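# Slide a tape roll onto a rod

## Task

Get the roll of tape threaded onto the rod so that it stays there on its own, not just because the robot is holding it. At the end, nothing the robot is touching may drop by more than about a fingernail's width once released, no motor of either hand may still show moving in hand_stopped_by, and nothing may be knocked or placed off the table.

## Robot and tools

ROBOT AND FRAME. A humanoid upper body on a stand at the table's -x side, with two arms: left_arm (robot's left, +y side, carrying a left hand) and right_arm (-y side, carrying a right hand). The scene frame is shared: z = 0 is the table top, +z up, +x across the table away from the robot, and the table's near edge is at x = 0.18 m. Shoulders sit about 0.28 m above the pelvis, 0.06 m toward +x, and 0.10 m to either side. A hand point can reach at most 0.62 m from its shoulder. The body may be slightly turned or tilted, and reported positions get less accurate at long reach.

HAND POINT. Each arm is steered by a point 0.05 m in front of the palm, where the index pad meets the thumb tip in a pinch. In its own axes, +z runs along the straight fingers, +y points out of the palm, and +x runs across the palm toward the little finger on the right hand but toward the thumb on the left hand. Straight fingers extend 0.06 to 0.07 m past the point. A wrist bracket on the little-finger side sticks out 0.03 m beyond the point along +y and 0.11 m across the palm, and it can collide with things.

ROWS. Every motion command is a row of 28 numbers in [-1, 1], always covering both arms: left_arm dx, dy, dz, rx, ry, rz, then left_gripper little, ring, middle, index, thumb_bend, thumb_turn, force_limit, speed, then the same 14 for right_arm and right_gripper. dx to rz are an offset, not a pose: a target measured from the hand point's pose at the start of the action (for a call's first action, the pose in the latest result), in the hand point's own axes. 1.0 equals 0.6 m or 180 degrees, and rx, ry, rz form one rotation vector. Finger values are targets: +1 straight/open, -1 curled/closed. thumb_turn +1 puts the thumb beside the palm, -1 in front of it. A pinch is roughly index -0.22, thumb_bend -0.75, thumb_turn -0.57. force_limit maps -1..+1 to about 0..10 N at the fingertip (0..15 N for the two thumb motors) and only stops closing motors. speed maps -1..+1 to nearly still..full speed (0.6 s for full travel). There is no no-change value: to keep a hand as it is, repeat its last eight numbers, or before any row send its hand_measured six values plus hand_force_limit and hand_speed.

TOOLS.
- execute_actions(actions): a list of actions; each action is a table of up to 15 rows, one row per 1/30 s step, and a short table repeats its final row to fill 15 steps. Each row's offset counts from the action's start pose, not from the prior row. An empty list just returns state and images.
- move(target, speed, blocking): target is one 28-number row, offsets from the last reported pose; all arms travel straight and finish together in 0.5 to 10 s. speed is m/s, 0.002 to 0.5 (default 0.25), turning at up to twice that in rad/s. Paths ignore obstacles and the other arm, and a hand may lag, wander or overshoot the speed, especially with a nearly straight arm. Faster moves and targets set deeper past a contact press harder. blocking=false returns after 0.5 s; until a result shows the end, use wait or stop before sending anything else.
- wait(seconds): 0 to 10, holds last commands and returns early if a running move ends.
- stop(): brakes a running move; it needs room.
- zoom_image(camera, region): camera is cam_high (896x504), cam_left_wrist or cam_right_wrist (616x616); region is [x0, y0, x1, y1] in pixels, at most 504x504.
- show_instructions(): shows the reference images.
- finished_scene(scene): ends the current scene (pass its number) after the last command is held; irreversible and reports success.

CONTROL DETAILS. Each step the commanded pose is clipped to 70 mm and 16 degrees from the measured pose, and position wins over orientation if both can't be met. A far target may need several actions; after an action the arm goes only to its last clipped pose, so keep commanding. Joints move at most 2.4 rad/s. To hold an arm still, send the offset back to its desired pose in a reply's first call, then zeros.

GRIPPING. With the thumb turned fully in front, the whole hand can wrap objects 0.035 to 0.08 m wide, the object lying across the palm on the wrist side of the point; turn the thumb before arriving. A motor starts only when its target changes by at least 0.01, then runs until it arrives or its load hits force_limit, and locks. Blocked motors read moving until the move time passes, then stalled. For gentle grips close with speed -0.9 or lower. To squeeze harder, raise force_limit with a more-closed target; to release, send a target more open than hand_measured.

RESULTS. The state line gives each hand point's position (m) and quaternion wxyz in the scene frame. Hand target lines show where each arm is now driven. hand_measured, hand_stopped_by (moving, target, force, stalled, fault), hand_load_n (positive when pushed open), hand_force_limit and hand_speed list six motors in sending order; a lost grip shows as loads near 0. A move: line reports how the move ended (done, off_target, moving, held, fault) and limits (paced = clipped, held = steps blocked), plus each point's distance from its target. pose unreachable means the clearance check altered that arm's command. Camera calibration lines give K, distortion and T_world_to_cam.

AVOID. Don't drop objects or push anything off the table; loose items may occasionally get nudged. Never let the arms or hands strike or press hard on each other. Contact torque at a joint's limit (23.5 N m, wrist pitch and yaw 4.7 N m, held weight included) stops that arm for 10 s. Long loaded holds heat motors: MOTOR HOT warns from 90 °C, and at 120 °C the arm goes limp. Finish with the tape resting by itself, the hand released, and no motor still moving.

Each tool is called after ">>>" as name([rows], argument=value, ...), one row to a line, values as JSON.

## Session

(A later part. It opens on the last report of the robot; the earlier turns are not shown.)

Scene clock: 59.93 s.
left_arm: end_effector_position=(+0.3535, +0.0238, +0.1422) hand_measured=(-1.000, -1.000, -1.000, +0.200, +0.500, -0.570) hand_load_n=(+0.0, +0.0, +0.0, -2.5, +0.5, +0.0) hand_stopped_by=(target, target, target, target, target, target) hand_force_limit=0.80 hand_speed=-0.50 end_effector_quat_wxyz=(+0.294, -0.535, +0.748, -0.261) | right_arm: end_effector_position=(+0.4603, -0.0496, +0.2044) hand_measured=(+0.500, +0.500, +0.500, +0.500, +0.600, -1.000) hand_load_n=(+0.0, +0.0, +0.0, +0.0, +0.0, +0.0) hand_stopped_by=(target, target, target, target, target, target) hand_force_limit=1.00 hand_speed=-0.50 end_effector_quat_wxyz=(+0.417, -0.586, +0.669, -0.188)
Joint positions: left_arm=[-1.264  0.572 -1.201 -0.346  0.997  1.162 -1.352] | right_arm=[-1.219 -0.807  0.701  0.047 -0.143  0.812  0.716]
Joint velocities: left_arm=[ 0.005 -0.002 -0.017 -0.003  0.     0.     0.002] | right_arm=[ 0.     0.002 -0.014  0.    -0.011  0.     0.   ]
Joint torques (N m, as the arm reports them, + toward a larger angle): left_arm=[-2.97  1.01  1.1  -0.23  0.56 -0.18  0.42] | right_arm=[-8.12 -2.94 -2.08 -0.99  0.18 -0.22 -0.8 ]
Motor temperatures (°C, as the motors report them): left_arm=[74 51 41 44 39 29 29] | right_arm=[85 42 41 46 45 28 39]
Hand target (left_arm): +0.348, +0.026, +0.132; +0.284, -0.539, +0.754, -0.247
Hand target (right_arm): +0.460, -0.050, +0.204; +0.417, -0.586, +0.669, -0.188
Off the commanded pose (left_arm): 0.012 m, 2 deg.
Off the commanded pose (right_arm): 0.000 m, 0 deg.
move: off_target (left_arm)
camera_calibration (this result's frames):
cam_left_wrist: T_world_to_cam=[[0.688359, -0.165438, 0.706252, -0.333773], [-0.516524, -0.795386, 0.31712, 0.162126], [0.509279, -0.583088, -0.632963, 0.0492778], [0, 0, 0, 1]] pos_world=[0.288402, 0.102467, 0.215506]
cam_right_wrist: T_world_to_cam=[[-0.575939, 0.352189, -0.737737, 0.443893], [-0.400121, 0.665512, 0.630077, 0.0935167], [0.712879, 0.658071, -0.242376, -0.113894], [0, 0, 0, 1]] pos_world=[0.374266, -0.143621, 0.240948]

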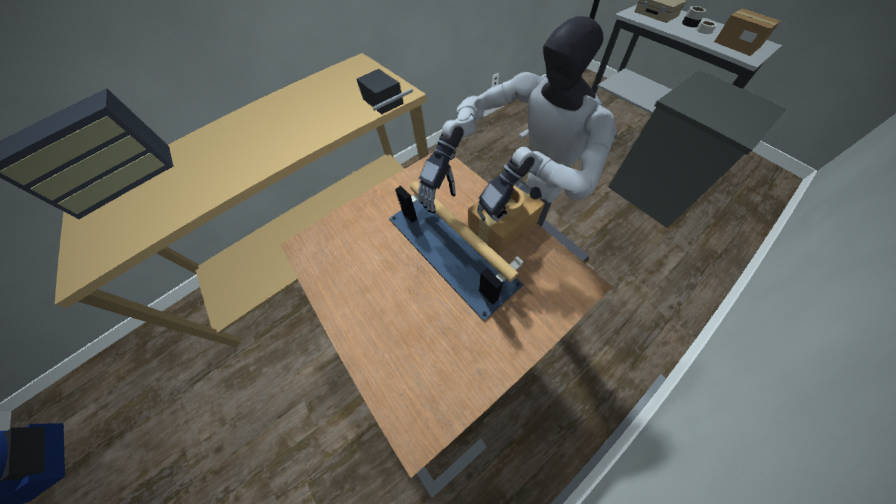

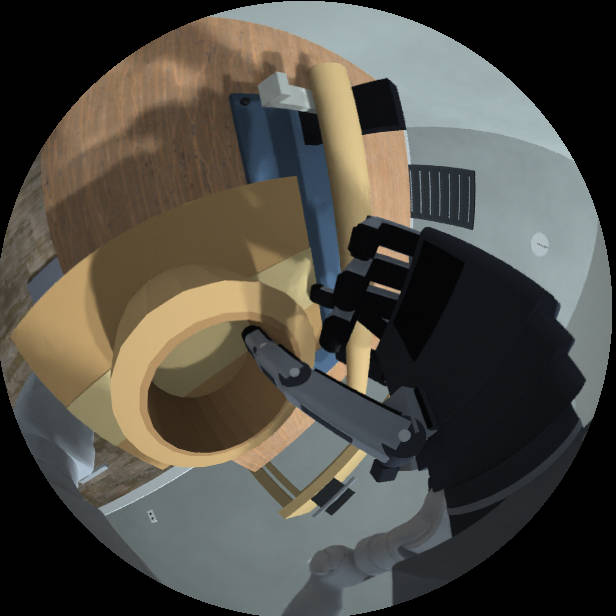

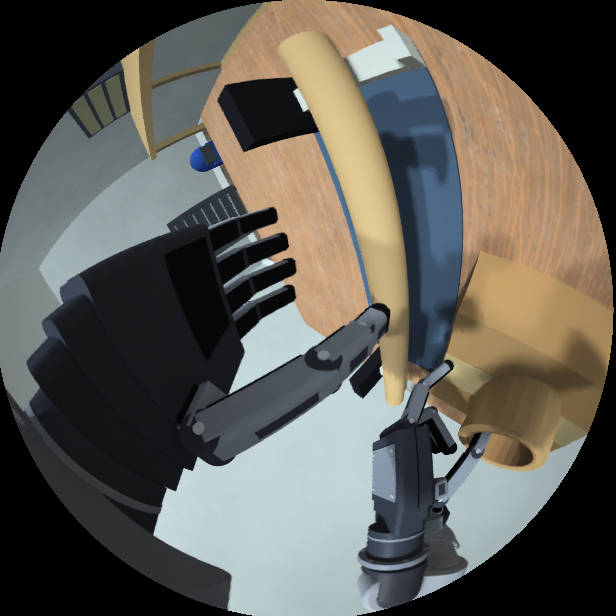

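>>> move(target=[0,-0.005,-0.006,0,0,0,-1,-1,-1,-0.9,-0.9,-0.57,0.8,-0.5,0,0,0,0,0,0,0.5,0.5,0.5,0.5,0.6,-1,1,-0.5])

>>> move(target=[-0.02,-0.1,-0.13,0,0,0,-1,-1,-1,-0.9,-0.9,-0.57,0.8,-0.5,0,0,0,0,0,0,0.5,0.5,0.5,0.5,0.6,-1,1,-0.5], speed=0.1)

Scene clock: 64.93 s.
left_arm: end_effector_position=(+0.3513, +0.0234, +0.1446) hand_measured=(-1.000, -1.000, -1.000, -0.344, +0.156, -0.570) hand_load_n=(+0.0, +0.0, +0.0, +11.5, +13.5, -1.5) hand_stopped_by=(target, target, target, force, force, target) hand_force_limit=0.80 hand_speed=-0.50 end_effector_quat_wxyz=(+0.290, -0.536, +0.750, -0.258) | right_arm: end_effector_position=(+0.4603, -0.0496, +0.2044) hand_measured=(+0.500, +0.500, +0.500, +0.500, +0.600, -1.000) hand_load_n=(+0.0, +0.0, +0.0, +0.0, +0.0, +0.0) hand_stopped_by=(target, target, target, target, target, target) hand_force_limit=1.00 hand_speed=-0.50 end_effector_quat_wxyz=(+0.417, -0.586, +0.669, -0.188)
Joint positions: left_arm=[-1.278  0.573 -1.201 -0.351  0.997  1.165 -1.377] | right_arm=[-1.219 -0.807  0.701  0.047 -0.143  0.812  0.716]
Joint velocities: left_arm=[-0.006  0.009 -0.002 -0.003  0.     0.     0.   ] | right_arm=[-0.012  0.011  0.009  0.    -0.005  0.     0.   ]
Joint torques (N m, as the arm reports them, + toward a larger angle): left_arm=[-4.15  1.38  1.76 -0.9   1.43  0.2   0.5 ] | right_arm=[-8.06 -3.22 -2.36 -0.36 -0.39 -0.29 -0.76]
Motor temperatures (°C, as the motors report them): left_arm=[75 51 41 44 39 29 29] | right_arm=[86 42 41 46 45 28 39]
Hand target (left_arm): +0.353, +0.023, +0.147; +0.294, -0.535, +0.748, -0.261
Hand target (right_arm): +0.460, -0.050, +0.204; +0.417, -0.586, +0.669, -0.188
Off the commanded pose (left_arm): 0.003 m, 1 deg.
Off the commanded pose (right_arm): 0.000 m, 0 deg.
move: done
camera_calibration (this result's frames):
cam_left_wrist: T_world_to_cam=[[0.695354, -0.167692, 0.698829, -0.335339], [-0.51408, -0.795566, 0.320619, 0.158495], [0.502199, -0.582198, -0.639407, 0.0550636], [0, 0, 0, 1]] pos_world=[0.287005, 0.101917, 0.218736]
cam_right_wrist: T_world_to_cam=[[-0.575939, 0.352189, -0.737738, 0.443893], [-0.400121, 0.665512, 0.630077, 0.0935168], [0.712879, 0.658071, -0.242376, -0.113894], [0, 0, 0, 1]] pos_world=[0.374266, -0.143621, 0.240948]

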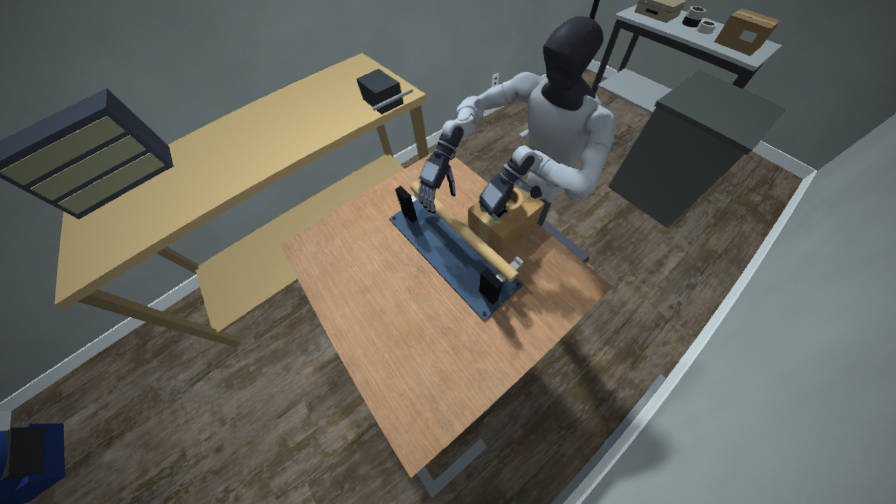

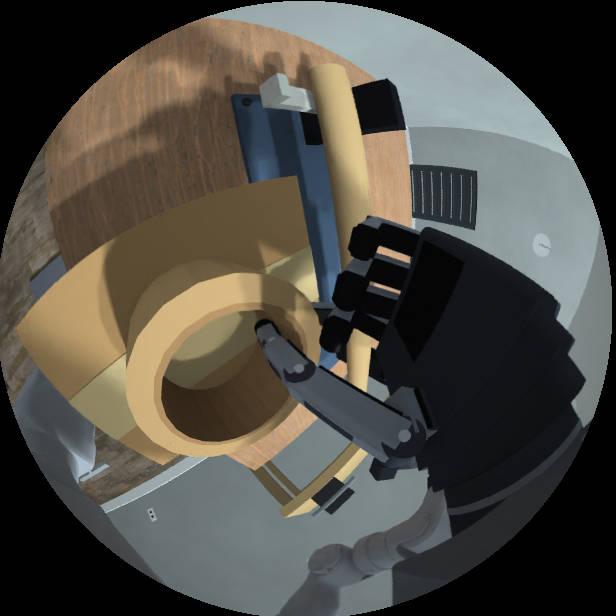

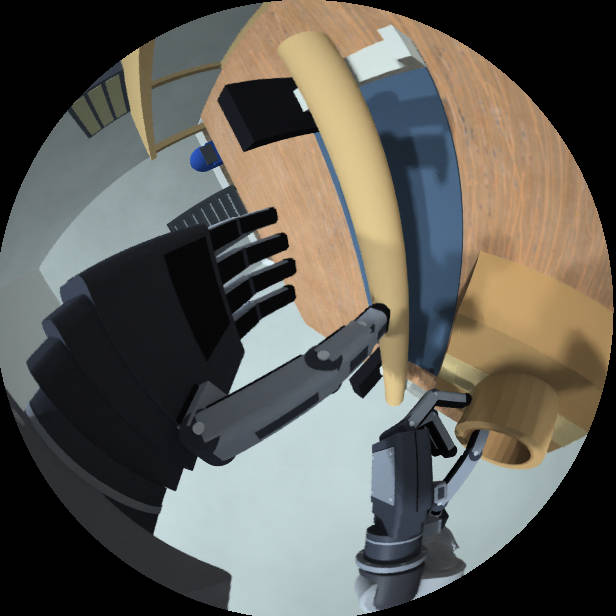

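Scene clock: 66.23 s.
left_arm: end_effector_position=(+0.3391, +0.0221, +0.2423) hand_measured=(-1.000, -1.000, -1.000, -0.344, +0.158, -0.570) hand_load_n=(+0.0, +0.0, +0.0, +6.0, +15.0, -1.0) hand_stopped_by=(target, target, target, force, force, target) hand_force_limit=0.80 hand_speed=-0.50 end_effector_quat_wxyz=(+0.275, -0.521, +0.757, -0.282) | right_arm: end_effector_position=(+0.4603, -0.0496, +0.2044) hand_measured=(+0.500, +0.500, +0.500, +0.500, +0.600, -1.000) hand_load_n=(+0.0, +0.0, +0.0, +0.0, +0.0, +0.0) hand_stopped_by=(target, target, target, target, target, target) hand_force_limit=1.00 hand_speed=-0.50 end_effector_quat_wxyz=(+0.417, -0.586, +0.669, -0.188)
Joint positions: left_arm=[-1.618  0.73  -1.082 -0.492  0.772  1.176 -1.593] | right_arm=[-1.219 -0.807  0.701  0.047 -0.143  0.812  0.716]
Joint velocities: left_arm=[ 0.006  0.003  0.003 -0.009  0.005 -0.001  0.   ] | right_arm=[ 0.012  0.002 -0.014  0.003  0.     0.     0.   ]
Joint torques (N m, as the arm reports them, + toward a larger angle): left_arm=[-4.23  1.62  2.38 -0.32  0.91 -0.1   0.46] | right_arm=[-7.8  -3.28 -2.8  -0.2   0.2  -0.21 -0.71]
Motor temperatures (°C, as the motors report them): left_arm=[75 51 41 44 39 29 29] | right_arm=[86 42 41 46 45 28 39]
Hand target (left_arm): +0.338, +0.022, +0.242; +0.273, -0.520, +0.759, -0.280
Hand target (right_arm): +0.460, -0.050, +0.204; +0.417, -0.586, +0.669, -0.188
Off the commanded pose (left_arm): 0.002 m, 4 deg.
Off the commanded pose (right_arm): 0.000 m, 0 deg.
joint sent to its limit (left arm) — the command would take joint 1 (shoulder pitch) past its lower limit and joint 7 (wrist yaw) past its lower limit, so those joints were sent only as far as their limits.
move: off_target (left_arm)
camera_calibration (this result's frames):
cam_left_wrist: T_world_to_cam=[[0.68264, -0.175378, 0.709398, -0.39346], [-0.555656, -0.755065, 0.348029, 0.126442], [0.474605, -0.631759, -0.612887, 0.127009], [0, 0, 0, 1]] pos_world=[0.278571, 0.106707, 0.312957]
cam_right_wrist: T_world_to_cam=[[-0.57594, 0.352189, -0.737737, 0.443893], [-0.400121, 0.665512, 0.630077, 0.0935167], [0.712879, 0.658071, -0.242376, -0.113894], [0, 0, 0, 1]] pos_world=[0.374266, -0.143621, 0.240948]

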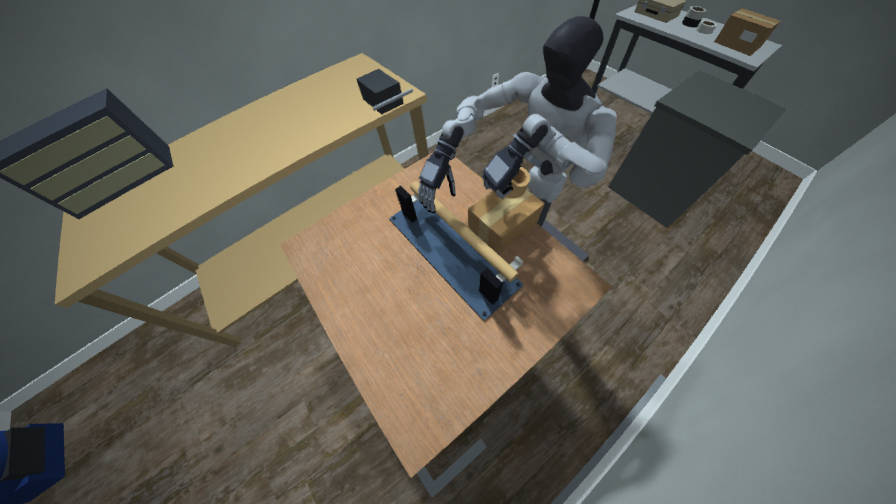

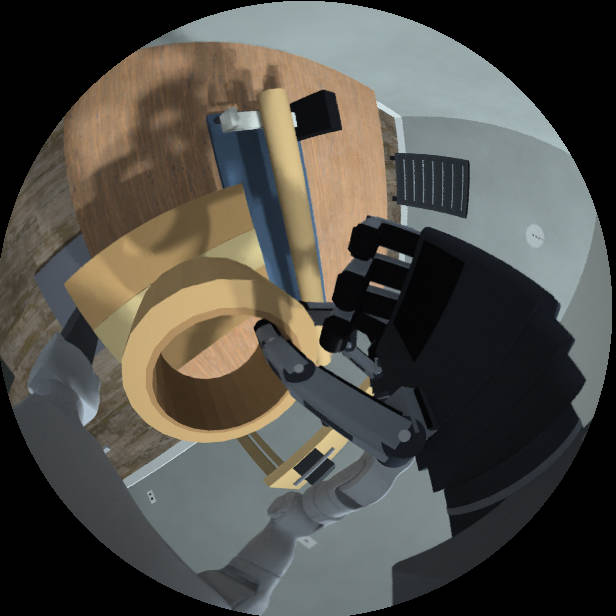

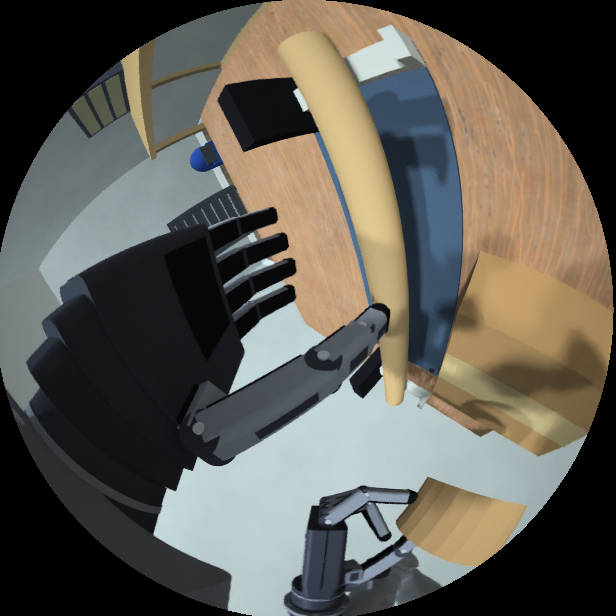

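>>> execute_actions(actions=[])

Scene clock: 79.80 s.
left_arm: end_effector_position=(+0.3391, +0.0221, +0.2423) hand_measured=(-1.000, -1.000, -1.000, -0.344, +0.158, -0.570) hand_load_n=(+0.0, +0.0, +0.0, +6.0, +15.0, -1.0) hand_stopped_by=(target, target, target, force, force, target) hand_force_limit=0.80 hand_speed=-0.50 end_effector_quat_wxyz=(+0.275, -0.521, +0.757, -0.281) | right_arm: end_effector_position=(+0.4603, -0.0496, +0.2044) hand_measured=(+0.500, +0.500, +0.500, +0.500, +0.600, -1.000) hand_load_n=(+0.0, +0.0, +0.0, +0.0, +0.0, +0.0) hand_stopped_by=(target, target, target, target, target, target) hand_force_limit=1.00 hand_speed=-0.50 end_effector_quat_wxyz=(+0.417, -0.586, +0.669, -0.188)
Joint positions: left_arm=[-1.618  0.73  -1.082 -0.492  0.772  1.175 -1.593] | right_arm=[-1.219 -0.807  0.701  0.047 -0.143  0.812  0.716]
Joint velocities: left_arm=[ 0.    -0.003  0.017 -0.002  0.002  0.     0.   ] | right_arm=[-0.011 -0.006 -0.003  0.002  0.008  0.     0.   ]
Joint torques (N m, as the arm reports them, + toward a larger angle): left_arm=[-4.22  1.62  2.37 -0.32  0.94 -0.09  0.46] | right_arm=[-8.15 -3.14 -2.51 -0.26  0.16 -0.13 -0.84]
Motor temperatures (°C, as the motors report them): left_arm=[78 51 42 44 39 29 30] | right_arm=[88 42 42 46 45 28 39]
Hand target (left_arm): +0.338, +0.022, +0.242; +0.273, -0.520, +0.759, -0.280
Hand target (right_arm): +0.460, -0.050, +0.204; +0.417, -0.586, +0.669, -0.188
Off the commanded pose (left_arm): 0.002 m, 4 deg.
Off the commanded pose (right_arm): 0.000 m, 0 deg.
camera_calibration (this result's frames):
cam_left_wrist: T_world_to_cam=[[0.682713, -0.175515, 0.709294, -0.393424], [-0.555697, -0.755029, 0.348041, 0.126442], [0.474451, -0.631764, -0.613001, 0.127088], [0, 0, 0, 1]] pos_world=[0.278562, 0.106706, 0.312951]
cam_right_wrist: T_world_to_cam=[[-0.575939, 0.352189, -0.737738, 0.443893], [-0.400121, 0.665511, 0.630077, 0.0935167], [0.712879, 0.658071, -0.242376, -0.113894], [0, 0, 0, 1]] pos_world=[0.374266, -0.143621, 0.240948]

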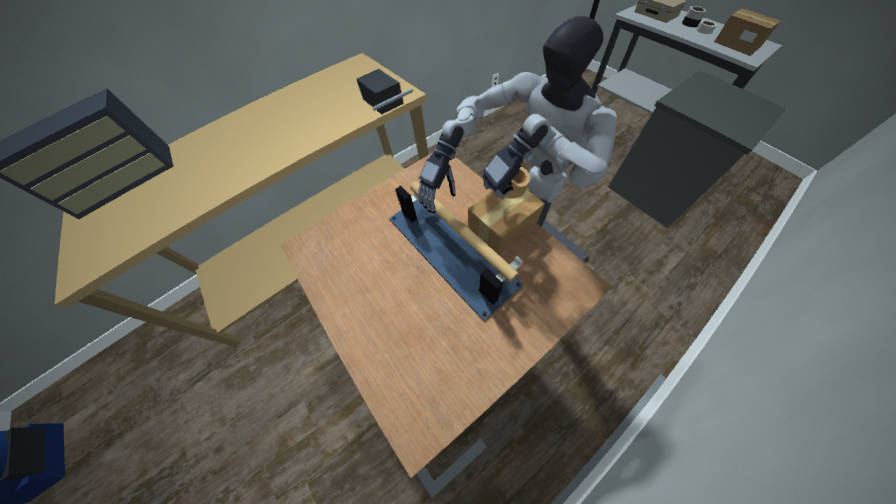

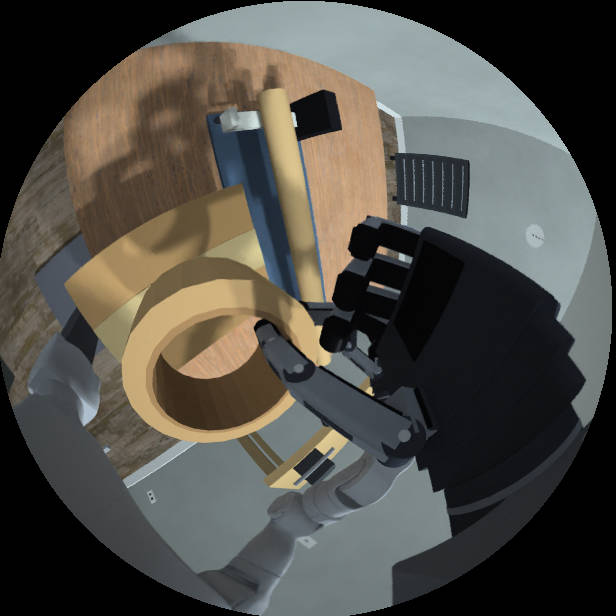

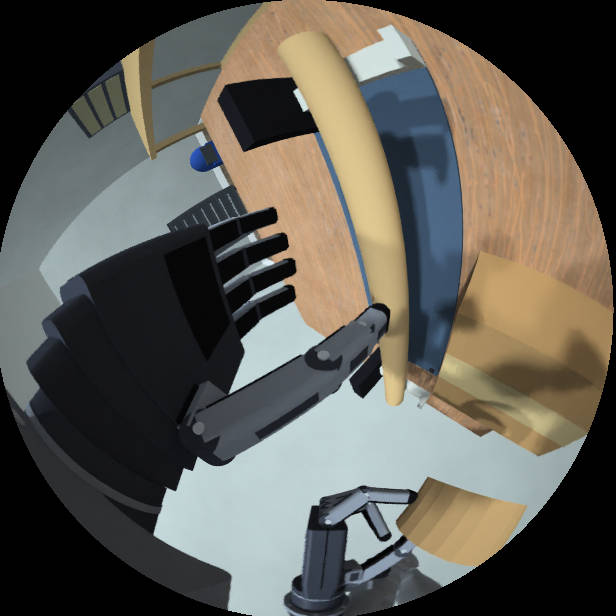

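>>> move(target=[-0.44,0.14,-0.065,0,0,0,-1,-1,-1,-0.9,-0.9,-0.57,0.8,-0.5,0.078,-0.02,-0.02,0,0,0,0.5,0.5,0.5,0.5,0.6,-1,1,-0.5], speed=0.12)

Scene clock: 90.77 s.
left_arm: end_effector_position=(+0.3365, +0.3019, +0.2477) hand_measured=(-1.000, -1.000, -1.000, -0.344, +0.158, -0.570) hand_load_n=(+0.0, +0.0, +0.0, +6.0, +15.0, -1.0) hand_stopped_by=(target, target, target, force, force, target) hand_force_limit=0.80 hand_speed=-0.50 end_effector_quat_wxyz=(+0.282, -0.525, +0.745, -0.300) | right_arm: end_effector_position=(+0.4614, -0.0993, +0.2060) hand_measured=(+0.500, +0.500, +0.500, +0.500, +0.600, -1.000) hand_load_n=(+0.0, +0.0, +0.0, +0.0, +0.0, +0.0) hand_stopped_by=(target, target, target, target, target, target) hand_force_limit=1.00 hand_speed=-0.50 end_effector_quat_wxyz=(+0.418, -0.587, +0.666, -0.192)
Joint positions: left_arm=[-0.527  1.55   0.061  0.292  0.063 -0.498 -1.044] | right_arm=[-1.13  -0.956  0.612  0.106 -0.097  0.597  0.738]
Joint velocities: left_arm=[-0.02  -0.002 -0.035  0.011 -0.023 -0.008  0.   ] | right_arm=[ 0.    -0.005 -0.011  0.     0.002  0.     0.   ]
Joint torques (N m, as the arm reports them, + toward a larger angle): left_arm=[-2.8   5.15  2.29 -0.14 -0.48 -0.04  0.46] | right_arm=[-6.76 -3.71 -2.68 -0.11  0.49 -0.33 -0.65]
Motor temperatures (°C, as the motors report them): left_arm=[79 52 43 44 38 29 30] | right_arm=[88 43 42 46 45 28 39]
Hand target (left_arm): +0.336, +0.302, +0.247; +0.280, -0.525, +0.745, -0.300
Hand target (right_arm): +0.461, -0.100, +0.205; +0.418, -0.586, +0.668, -0.189
Off the commanded pose (left_arm): 0.006 m, 3 deg.
Off the commanded pose (right_arm): 0.002 m, 1 deg.
move: off_target (left_arm)
camera_calibration (this result's frames):
cam_left_wrist: T_world_to_cam=[[0.659414, -0.144504, 0.737762, -0.354997], [-0.558216, -0.751442, 0.351753, 0.333217], [0.503555, -0.643781, -0.576175, 0.293045], [0, 0, 0, 1]] pos_world=[0.272533, 0.387752, 0.313539]
cam_right_wrist: T_world_to_cam=[[-0.570259, 0.347245, -0.744463, 0.461509], [-0.404913, 0.669698, 0.622536, 0.130213], [0.714738, 0.656449, -0.241297, -0.0828989], [0, 0, 0, 1]] pos_world=[0.375156, -0.193041, 0.242511]

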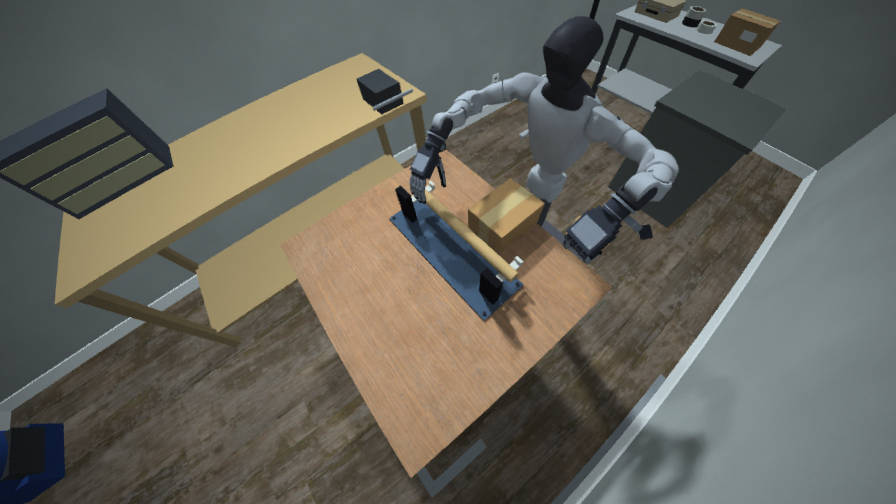

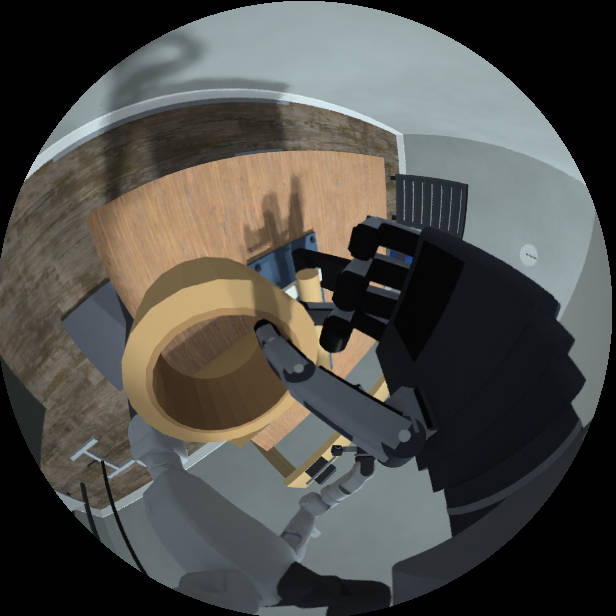

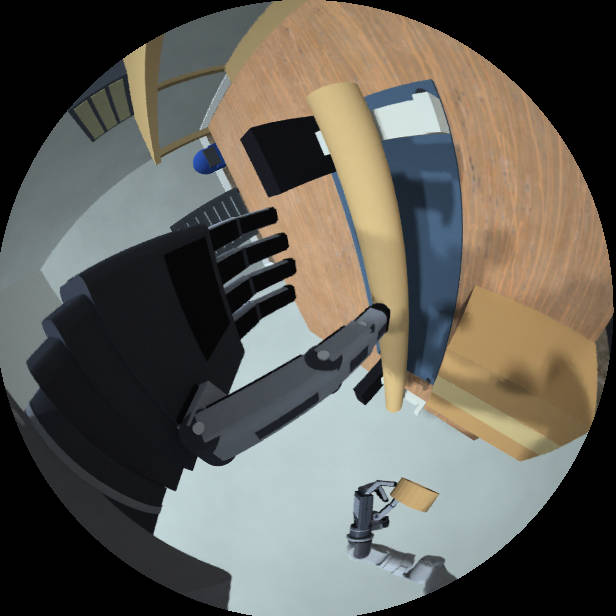

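>>> move(target=[0,0,0,0,0,0,-1,-1,-1,-0.9,-0.9,-0.57,0.8,-0.5,0.026,0.04,0.063,0,0,0,0.5,0.5,0.5,0.5,0.6,-1,1,-0.5], speed=0.05)

>>> zoom_image(camera="cam_high", region=[340,140,600,320])

Scene clock: 101.77 s.
left_arm: end_effector_position=(+0.3365, +0.3019, +0.2475) hand_measured=(-1.000, -1.000, -1.000, -0.344, +0.158, -0.570) hand_load_n=(+0.0, +0.0, +0.0, +6.0, +15.0, -1.0) hand_stopped_by=(target, target, target, force, force, target) hand_force_limit=0.80 hand_speed=-0.50 end_effector_quat_wxyz=(+0.282, -0.525, +0.745, -0.300) | right_arm: end_effector_position=(+0.4770, -0.0974, +0.1629) hand_measured=(+0.500, +0.500, +0.500, +0.500, +0.600, -1.000) hand_load_n=(+0.0, +0.0, +0.0, +0.0, +0.0, +0.0) hand_stopped_by=(target, target, target, target, target, target) hand_force_limit=1.00 hand_speed=-0.50 end_effector_quat_wxyz=(+0.421, -0.586, +0.666, -0.189)
Joint positions: left_arm=[-0.527  1.55   0.059  0.293  0.063 -0.498 -1.044] | right_arm=[-1.099 -0.848  0.662  0.338 -0.113  0.416  0.612]
Joint velocities: left_arm=[ 0.02   0.006  0.009 -0.005  0.006  0.     0.   ] | right_arm=[-0.009 -0.008 -0.002  0.005 -0.002 -0.002 -0.002]
Joint torques (N m, as the arm reports them, + toward a larger angle): left_arm=[-2.59  5.32  2.57 -0.28 -0.53  0.12  0.54] | right_arm=[-7.71 -3.79 -2.17  0.2   0.27 -0.19 -0.81]
Motor temperatures (°C, as the motors report them): left_arm=[77 57 43 43 38 29 30] | right_arm=[88 43 42 45 45 29 39]
Hand target (left_arm): +0.337, +0.302, +0.248; +0.282, -0.525, +0.745, -0.300
Hand target (right_arm): +0.477, -0.100, +0.161; +0.417, -0.586, +0.667, -0.192
Off the commanded pose (left_arm): 0.000 m, 0 deg.
Off the commanded pose (right_arm): 0.003 m, 0 deg.
move: done
camera_calibration (this result's frames):
cam_left_wrist: T_world_to_cam=[[0.659902, -0.144688, 0.737289, -0.354814], [-0.558088, -0.751396, 0.352054, 0.333142], [0.503058, -0.643793, -0.576596, 0.293256], [0, 0, 0, 1]] pos_world=[0.272541, 0.38778, 0.313406]
cam_right_wrist: T_world_to_cam=[[-0.57201, 0.350373, -0.741649, 0.438324], [-0.407432, 0.66338, 0.627636, 0.161842], [0.711902, 0.661185, -0.236706, -0.104564], [0, 0, 0, 1]] pos_world=[0.391105, -0.191803, 0.198753]

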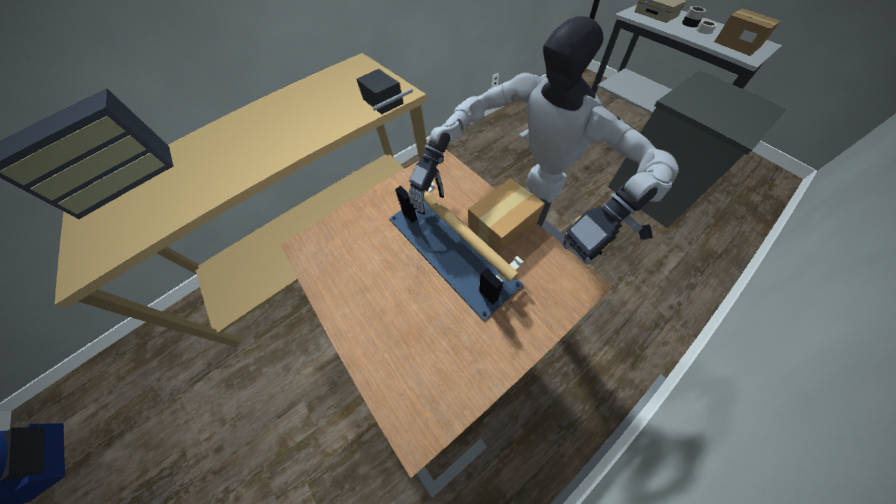

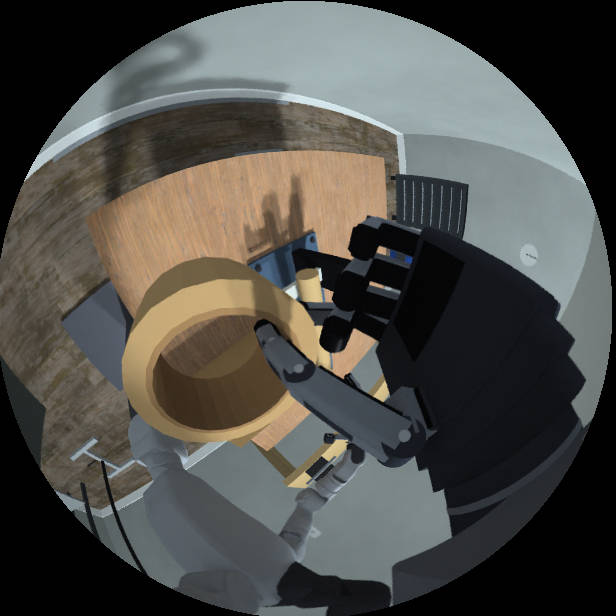

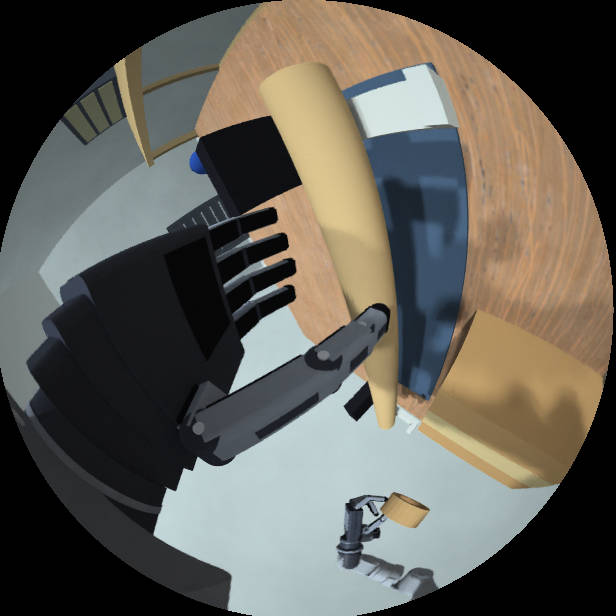

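Region (340, 140, 600, 320) of cam_high's 896x504 image, scaled by 1.938, with more detail than that image has; it fills the top 349 rows of this view, and the rest is white.

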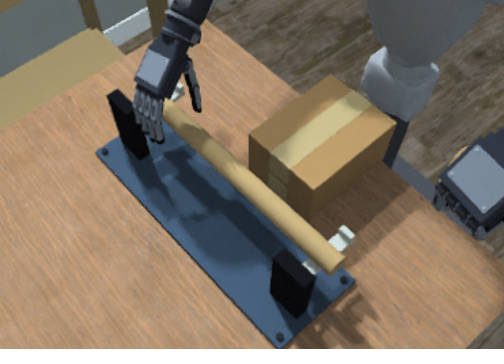

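>>> move(target=[0,0,0,0,0,0,-1,-1,-1,-0.9,-0.9,-0.57,0.8,-0.5,0.034,0.065,0.071,0,0,0,0.5,0.5,0.5,0.5,0.6,-1,1,-0.5], speed=0.04)

Scene clock: 107.17 s.
left_arm: end_effector_position=(+0.3365, +0.3019, +0.2475) hand_measured=(-1.000, -1.000, -1.000, -0.344, +0.158, -0.570) hand_load_n=(+0.0, +0.0, +0.0, +6.0, +15.0, -1.0) hand_stopped_by=(target, target, target, force, force, target) hand_force_limit=0.80 hand_speed=-0.50 end_effector_quat_wxyz=(+0.282, -0.525, +0.745, -0.300) | right_arm: end_effector_position=(+0.4865, -0.0877, +0.1054) hand_measured=(+0.500, +0.500, +0.500, +0.500, +0.600, -1.000) hand_load_n=(+0.0, +0.0, +0.0, +0.0, +0.0, +0.0) hand_stopped_by=(target, target, target, target, target, target) hand_force_limit=1.00 hand_speed=-0.50 end_effector_quat_wxyz=(+0.428, -0.589, +0.661, -0.179)
Joint positions: left_arm=[-0.527  1.55   0.059  0.293  0.063 -0.498 -1.044] | right_arm=[-1.088 -0.682  0.73   0.706 -0.13   0.143  0.444]
Joint velocities: left_arm=[ 0.011  0.     0.012 -0.003 -0.012  0.     0.   ] | right_arm=[-0.015 -0.006  0.     0.011  0.011 -0.012 -0.001]
Joint torques (N m, as the arm reports them, + toward a larger angle): left_arm=[-2.65  5.29  2.5  -0.27 -0.51  0.1   0.53] | right_arm=[-8.12 -4.06 -1.99  0.27 -0.43  0.15 -0.92]
Motor temperatures (°C, as the motors report them): left_arm=[76 58 43 43 38 29 30] | right_arm=[88 44 42 45 45 28 39]
Hand target (left_arm): +0.336, +0.302, +0.248; +0.282, -0.525, +0.745, -0.300
Hand target (right_arm): +0.487, -0.097, +0.101; +0.419, -0.586, +0.667, -0.188
Off the commanded pose (left_arm): 0.000 m, 0 deg.
Off the commanded pose (right_arm): 0.010 m, 2 deg.
move: off_target (right_arm)
camera_calibration (this result's frames):
cam_left_wrist: T_world_to_cam=[[0.659902, -0.144688, 0.737289, -0.354814], [-0.558088, -0.751396, 0.352054, 0.333142], [0.503058, -0.643793, -0.576596, 0.293256], [0, 0, 0, 1]] pos_world=[0.272541, 0.38778, 0.313406]
cam_right_wrist: T_world_to_cam=[[-0.577812, 0.352223, -0.736255, 0.400163], [-0.421761, 0.643448, 0.638821, 0.199416], [0.69875, 0.679642, -0.223238, -0.124755], [0, 0, 0, 1]] pos_world=[0.402497, -0.184471, 0.139381]

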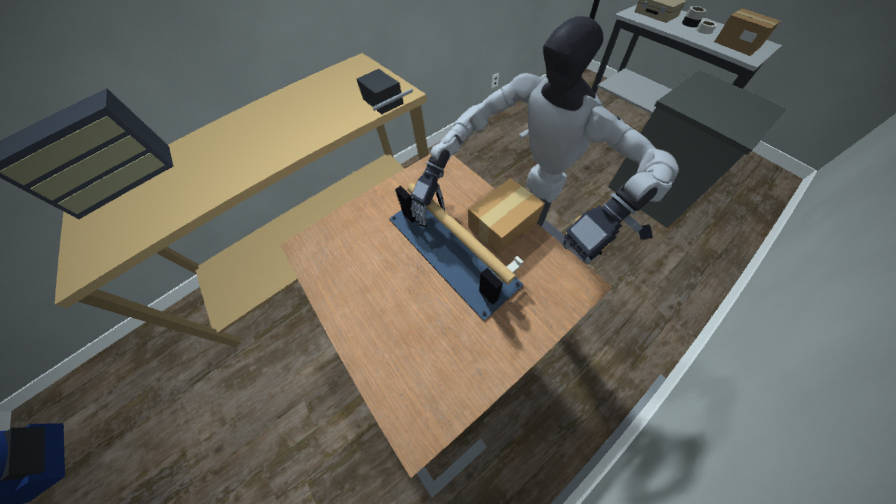

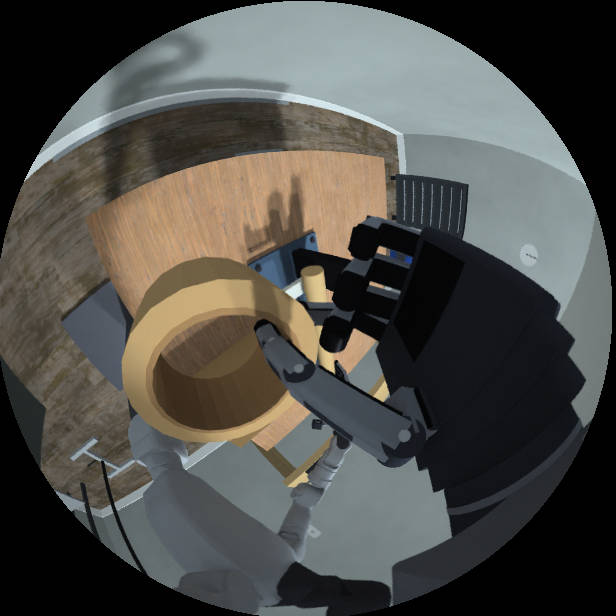

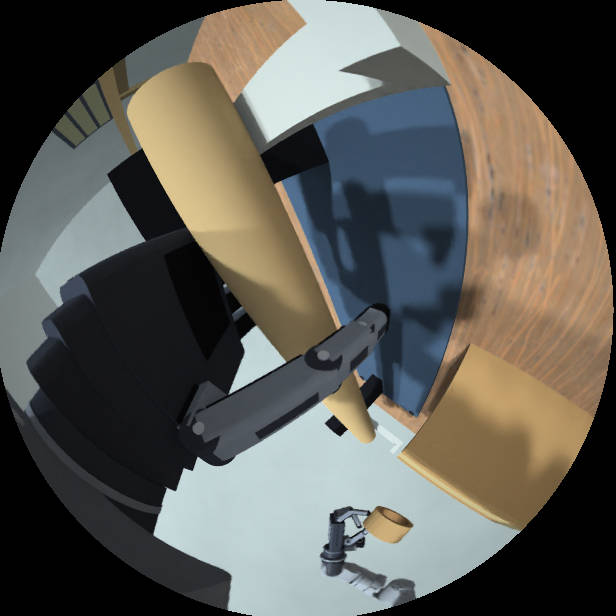

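>>> move(target=[0,0,0,0,0,0,-1,-1,-1,-0.9,-0.9,-0.57,0.8,-0.5,-0.063,0.02,0.02,0,0,0,0.5,0.5,0.5,0.5,0.6,-1,1,-0.5], speed=0.03)

>>> execute_actions([
  [[0,0,0,0,0,0,-1,-1,-1,-0.9,-0.9,-0.57,0.8,-0.5,0,0,0,0,0,0,-0.8,-0.8,-0.8,-0.8,-0.8,-1,1,-0.5]],
  [[0,0,0,0,0,0,-1,-1,-1,-0.9,-0.9,-0.57,0.8,-0.5,0,0,0,0,0,0,-0.8,-0.8,-0.8,-0.8,-0.8,-1,1,-0.5]],
  [[0,0,0,0,0,0,-1,-1,-1,-0.9,-0.9,-0.57,0.8,-0.5,0,0,0,0,0,0,-0.95,-0.95,-0.95,-0.95,-0.95,-1,1,-0.5]],
  [[0,0,0,0,0,0,-1,-1,-1,-0.9,-0.9,-0.57,0.8,-0.5,0,0,0,0,0,0,-0.95,-0.95,-0.95,-0.95,-0.95,-1,1,-0.5]],
  [[0,0,0,0,0,0,-1,-1,-1,-0.9,-0.9,-0.57,0.8,-0.5,0,0,0,0,0,0,-0.95,-0.95,-0.95,-0.95,-0.95,-1,1,-0.5]],
])

Scene clock: 116.70 s.
left_arm: end_effector_position=(+0.3365, +0.3019, +0.2475) hand_measured=(-1.000, -1.000, -1.000, -0.344, +0.158, -0.570) hand_load_n=(+0.0, +0.0, +0.0, +6.0, +15.0, -1.0) hand_stopped_by=(target, target, target, force, force, target) hand_force_limit=0.80 hand_speed=-0.50 end_effector_quat_wxyz=(+0.282, -0.525, +0.745, -0.300) | right_arm: end_effector_position=(+0.4848, -0.0467, +0.1021) hand_measured=(+0.500, +0.500, +0.500, +0.500, +0.600, -1.000) hand_load_n=(+0.0, +0.0, +0.0, +0.0, +0.0, +0.0) hand_stopped_by=(target, target, target, target, target, target) hand_force_limit=1.00 hand_speed=-0.50 end_effector_quat_wxyz=(+0.428, -0.588, +0.664, -0.175)
Joint positions: left_arm=[-0.527  1.55   0.059  0.293  0.063 -0.498 -1.044] | right_arm=[-1.11  -0.579  0.762  0.632 -0.148  0.31   0.412]
Joint velocities: left_arm=[ 0.003  0.011 -0.005 -0.011  0.009  0.     0.   ] | right_arm=[ 0.008  0.    -0.006 -0.002  0.006  0.    -0.001]
Joint torques (N m, as the arm reports them, + toward a larger angle): left_arm=[-2.64  5.29  2.49 -0.27 -0.51  0.1   0.53] | right_arm=[-8.76 -2.73 -1.65 -1.21  0.37 -0.19 -0.88]
Motor temperatures (°C, as the motors report them): left_arm=[75 60 43 43 38 29 30] | right_arm=[89 44 41 45 45 28 39]
Hand target (left_arm): +0.336, +0.302, +0.248; +0.282, -0.525, +0.745, -0.300
Hand target (right_arm): +0.486, -0.047, +0.103; +0.428, -0.589, +0.662, -0.178
Off the commanded pose (left_arm): 0.000 m, 0 deg.
Off the commanded pose (right_arm): 0.002 m, 1 deg.
move: done
camera_calibration (this result's frames):
cam_left_wrist: T_world_to_cam=[[0.659902, -0.144688, 0.737289, -0.354814], [-0.558088, -0.751396, 0.352054, 0.333142], [0.503058, -0.643793, -0.576596, 0.293256], [0, 0, 0, 1]] pos_world=[0.272541, 0.38778, 0.313406]
cam_right_wrist: T_world_to_cam=[[-0.582002, 0.358244, -0.730024, 0.38389], [-0.416091, 0.640116, 0.645847, 0.170793], [0.698671, 0.679641, -0.223487, -0.152122], [0, 0, 0, 1]] pos_world=[0.400773, -0.143466, 0.135945]

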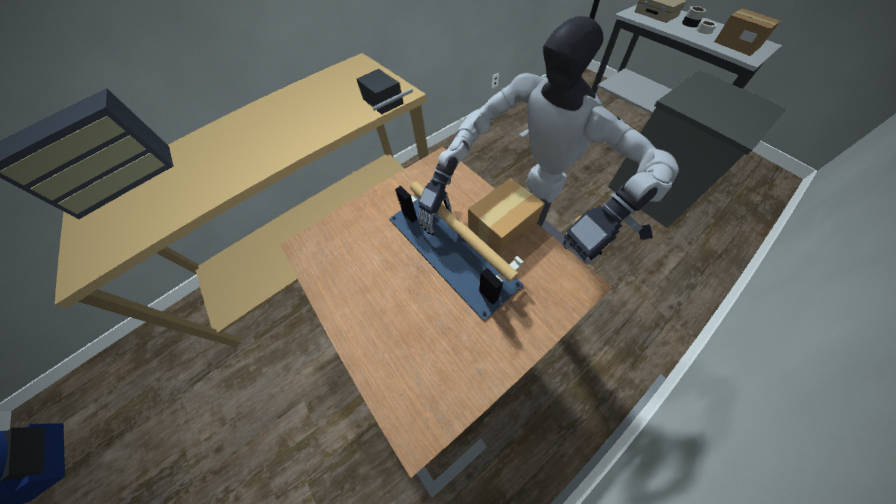

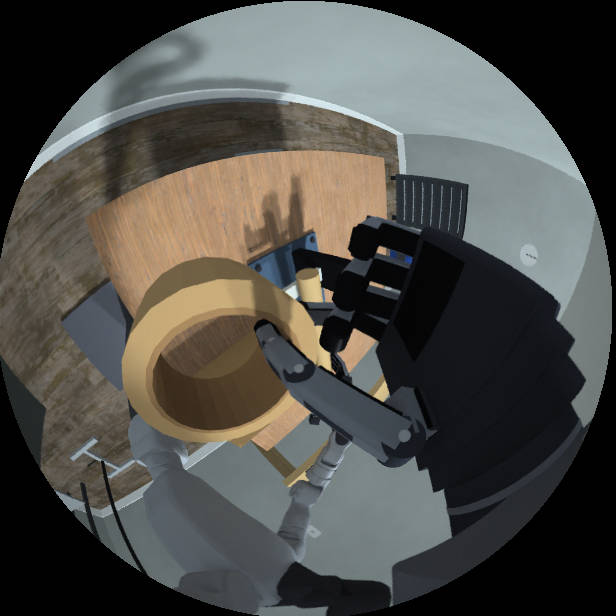

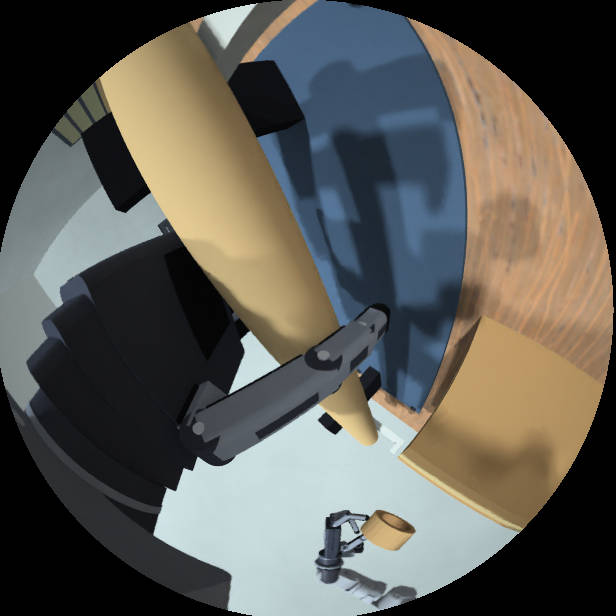

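Scene clock: 119.20 s.
left_arm: end_effector_position=(+0.3365, +0.3019, +0.2475) hand_measured=(-1.000, -1.000, -1.000, -0.344, +0.158, -0.570) hand_load_n=(+0.0, +0.0, +0.0, +6.0, +15.0, -1.0) hand_stopped_by=(target, target, target, force, force, target) hand_force_limit=0.80 hand_speed=-0.50 end_effector_quat_wxyz=(+0.282, -0.525, +0.745, -0.300) | right_arm: end_effector_position=(+0.4796, -0.0465, +0.0955) hand_measured=(-0.754, -0.578, -0.388, -0.270, -0.124, -1.000) hand_load_n=(+7.5, +0.0, +1.5, +0.0, +14.0, +2.0) hand_stopped_by=(force, force, force, force, force, target) hand_force_limit=1.00 hand_speed=-0.50 end_effector_quat_wxyz=(+0.419, -0.600, +0.659, -0.175)
Joint positions: left_arm=[-0.527  1.55   0.059  0.293  0.063 -0.498 -1.044] | right_arm=[-1.104 -0.578  0.774  0.631 -0.164  0.301  0.426]
Joint velocities: left_arm=[-0.003 -0.008  0.005  0.008  0.     0.     0.   ] | right_arm=[-0.003 -0.006  0.012  0.    -0.006  0.     0.   ]
Joint torques (N m, as the arm reports them, + toward a larger angle): left_arm=[-2.66  5.29  2.49 -0.27 -0.52  0.1   0.53] | right_arm=[-8.7  -3.12 -1.99 -0.6   0.19 -0.24 -0.72]
Motor temperatures (°C, as the motors report them): left_arm=[74 60 44 43 38 29 30] | right_arm=[89 44 41 45 45 28 39]
Hand target (left_arm): +0.336, +0.302, +0.248; +0.282, -0.525, +0.745, -0.300
Hand target (right_arm): +0.480, -0.046, +0.096; +0.420, -0.599, +0.659, -0.174
Off the commanded pose (left_arm): 0.000 m, 0 deg.
Off the commanded pose (right_arm): 0.001 m, 0 deg.
camera_calibration (this result's frames):
cam_left_wrist: T_world_to_cam=[[0.659902, -0.144688, 0.737289, -0.354814], [-0.558088, -0.751396, 0.352054, 0.333142], [0.503058, -0.643793, -0.576596, 0.293256], [0, 0, 0, 1]] pos_world=[0.272541, 0.38778, 0.313406]
cam_right_wrist: T_world_to_cam=[[-0.598658, 0.329359, -0.730158, 0.382698], [-0.421433, 0.645677, 0.636785, 0.176472], [0.681178, 0.688929, -0.247737, -0.139016], [0, 0, 0, 1]] pos_world=[0.398171, -0.144217, 0.132616]

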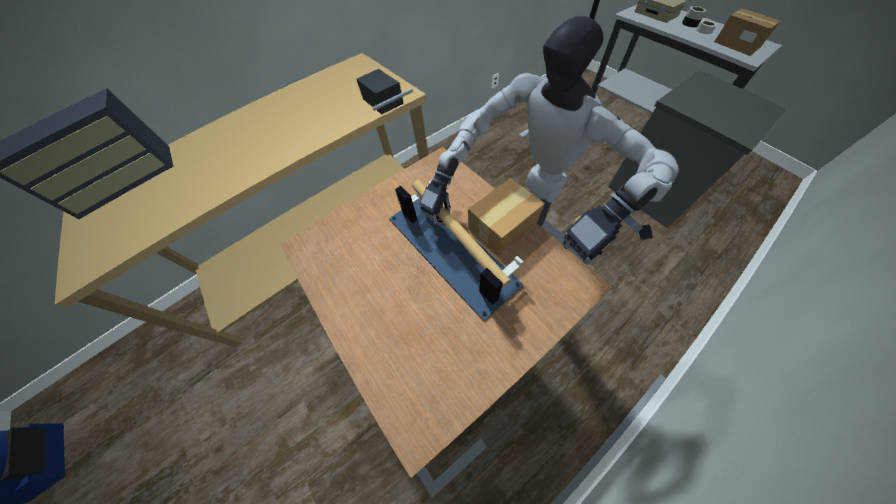

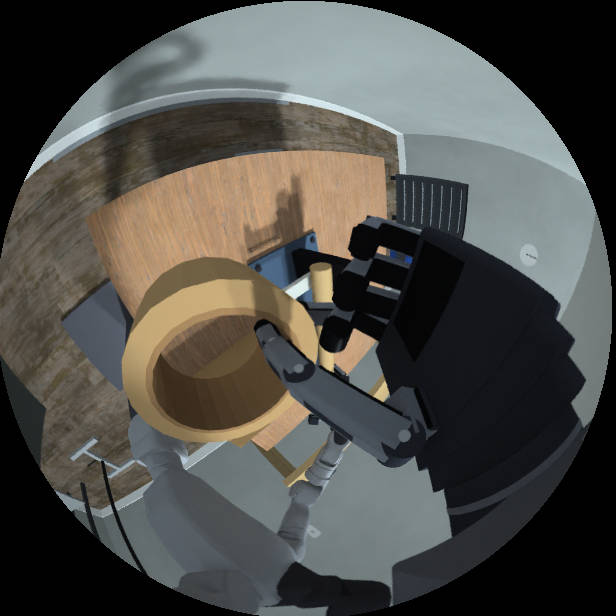

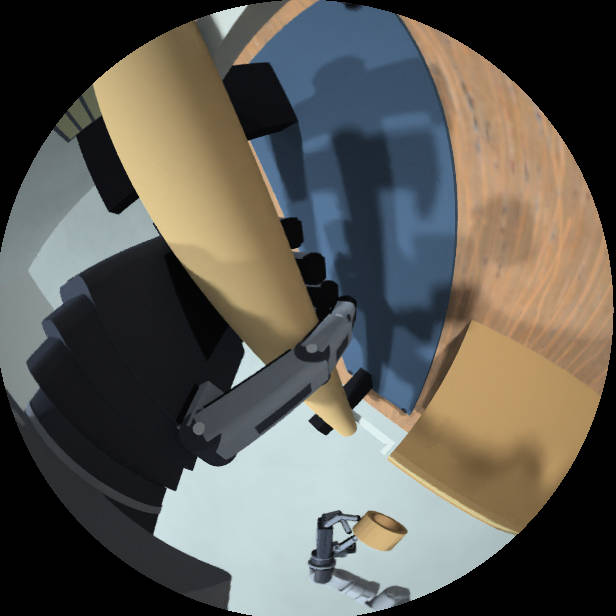

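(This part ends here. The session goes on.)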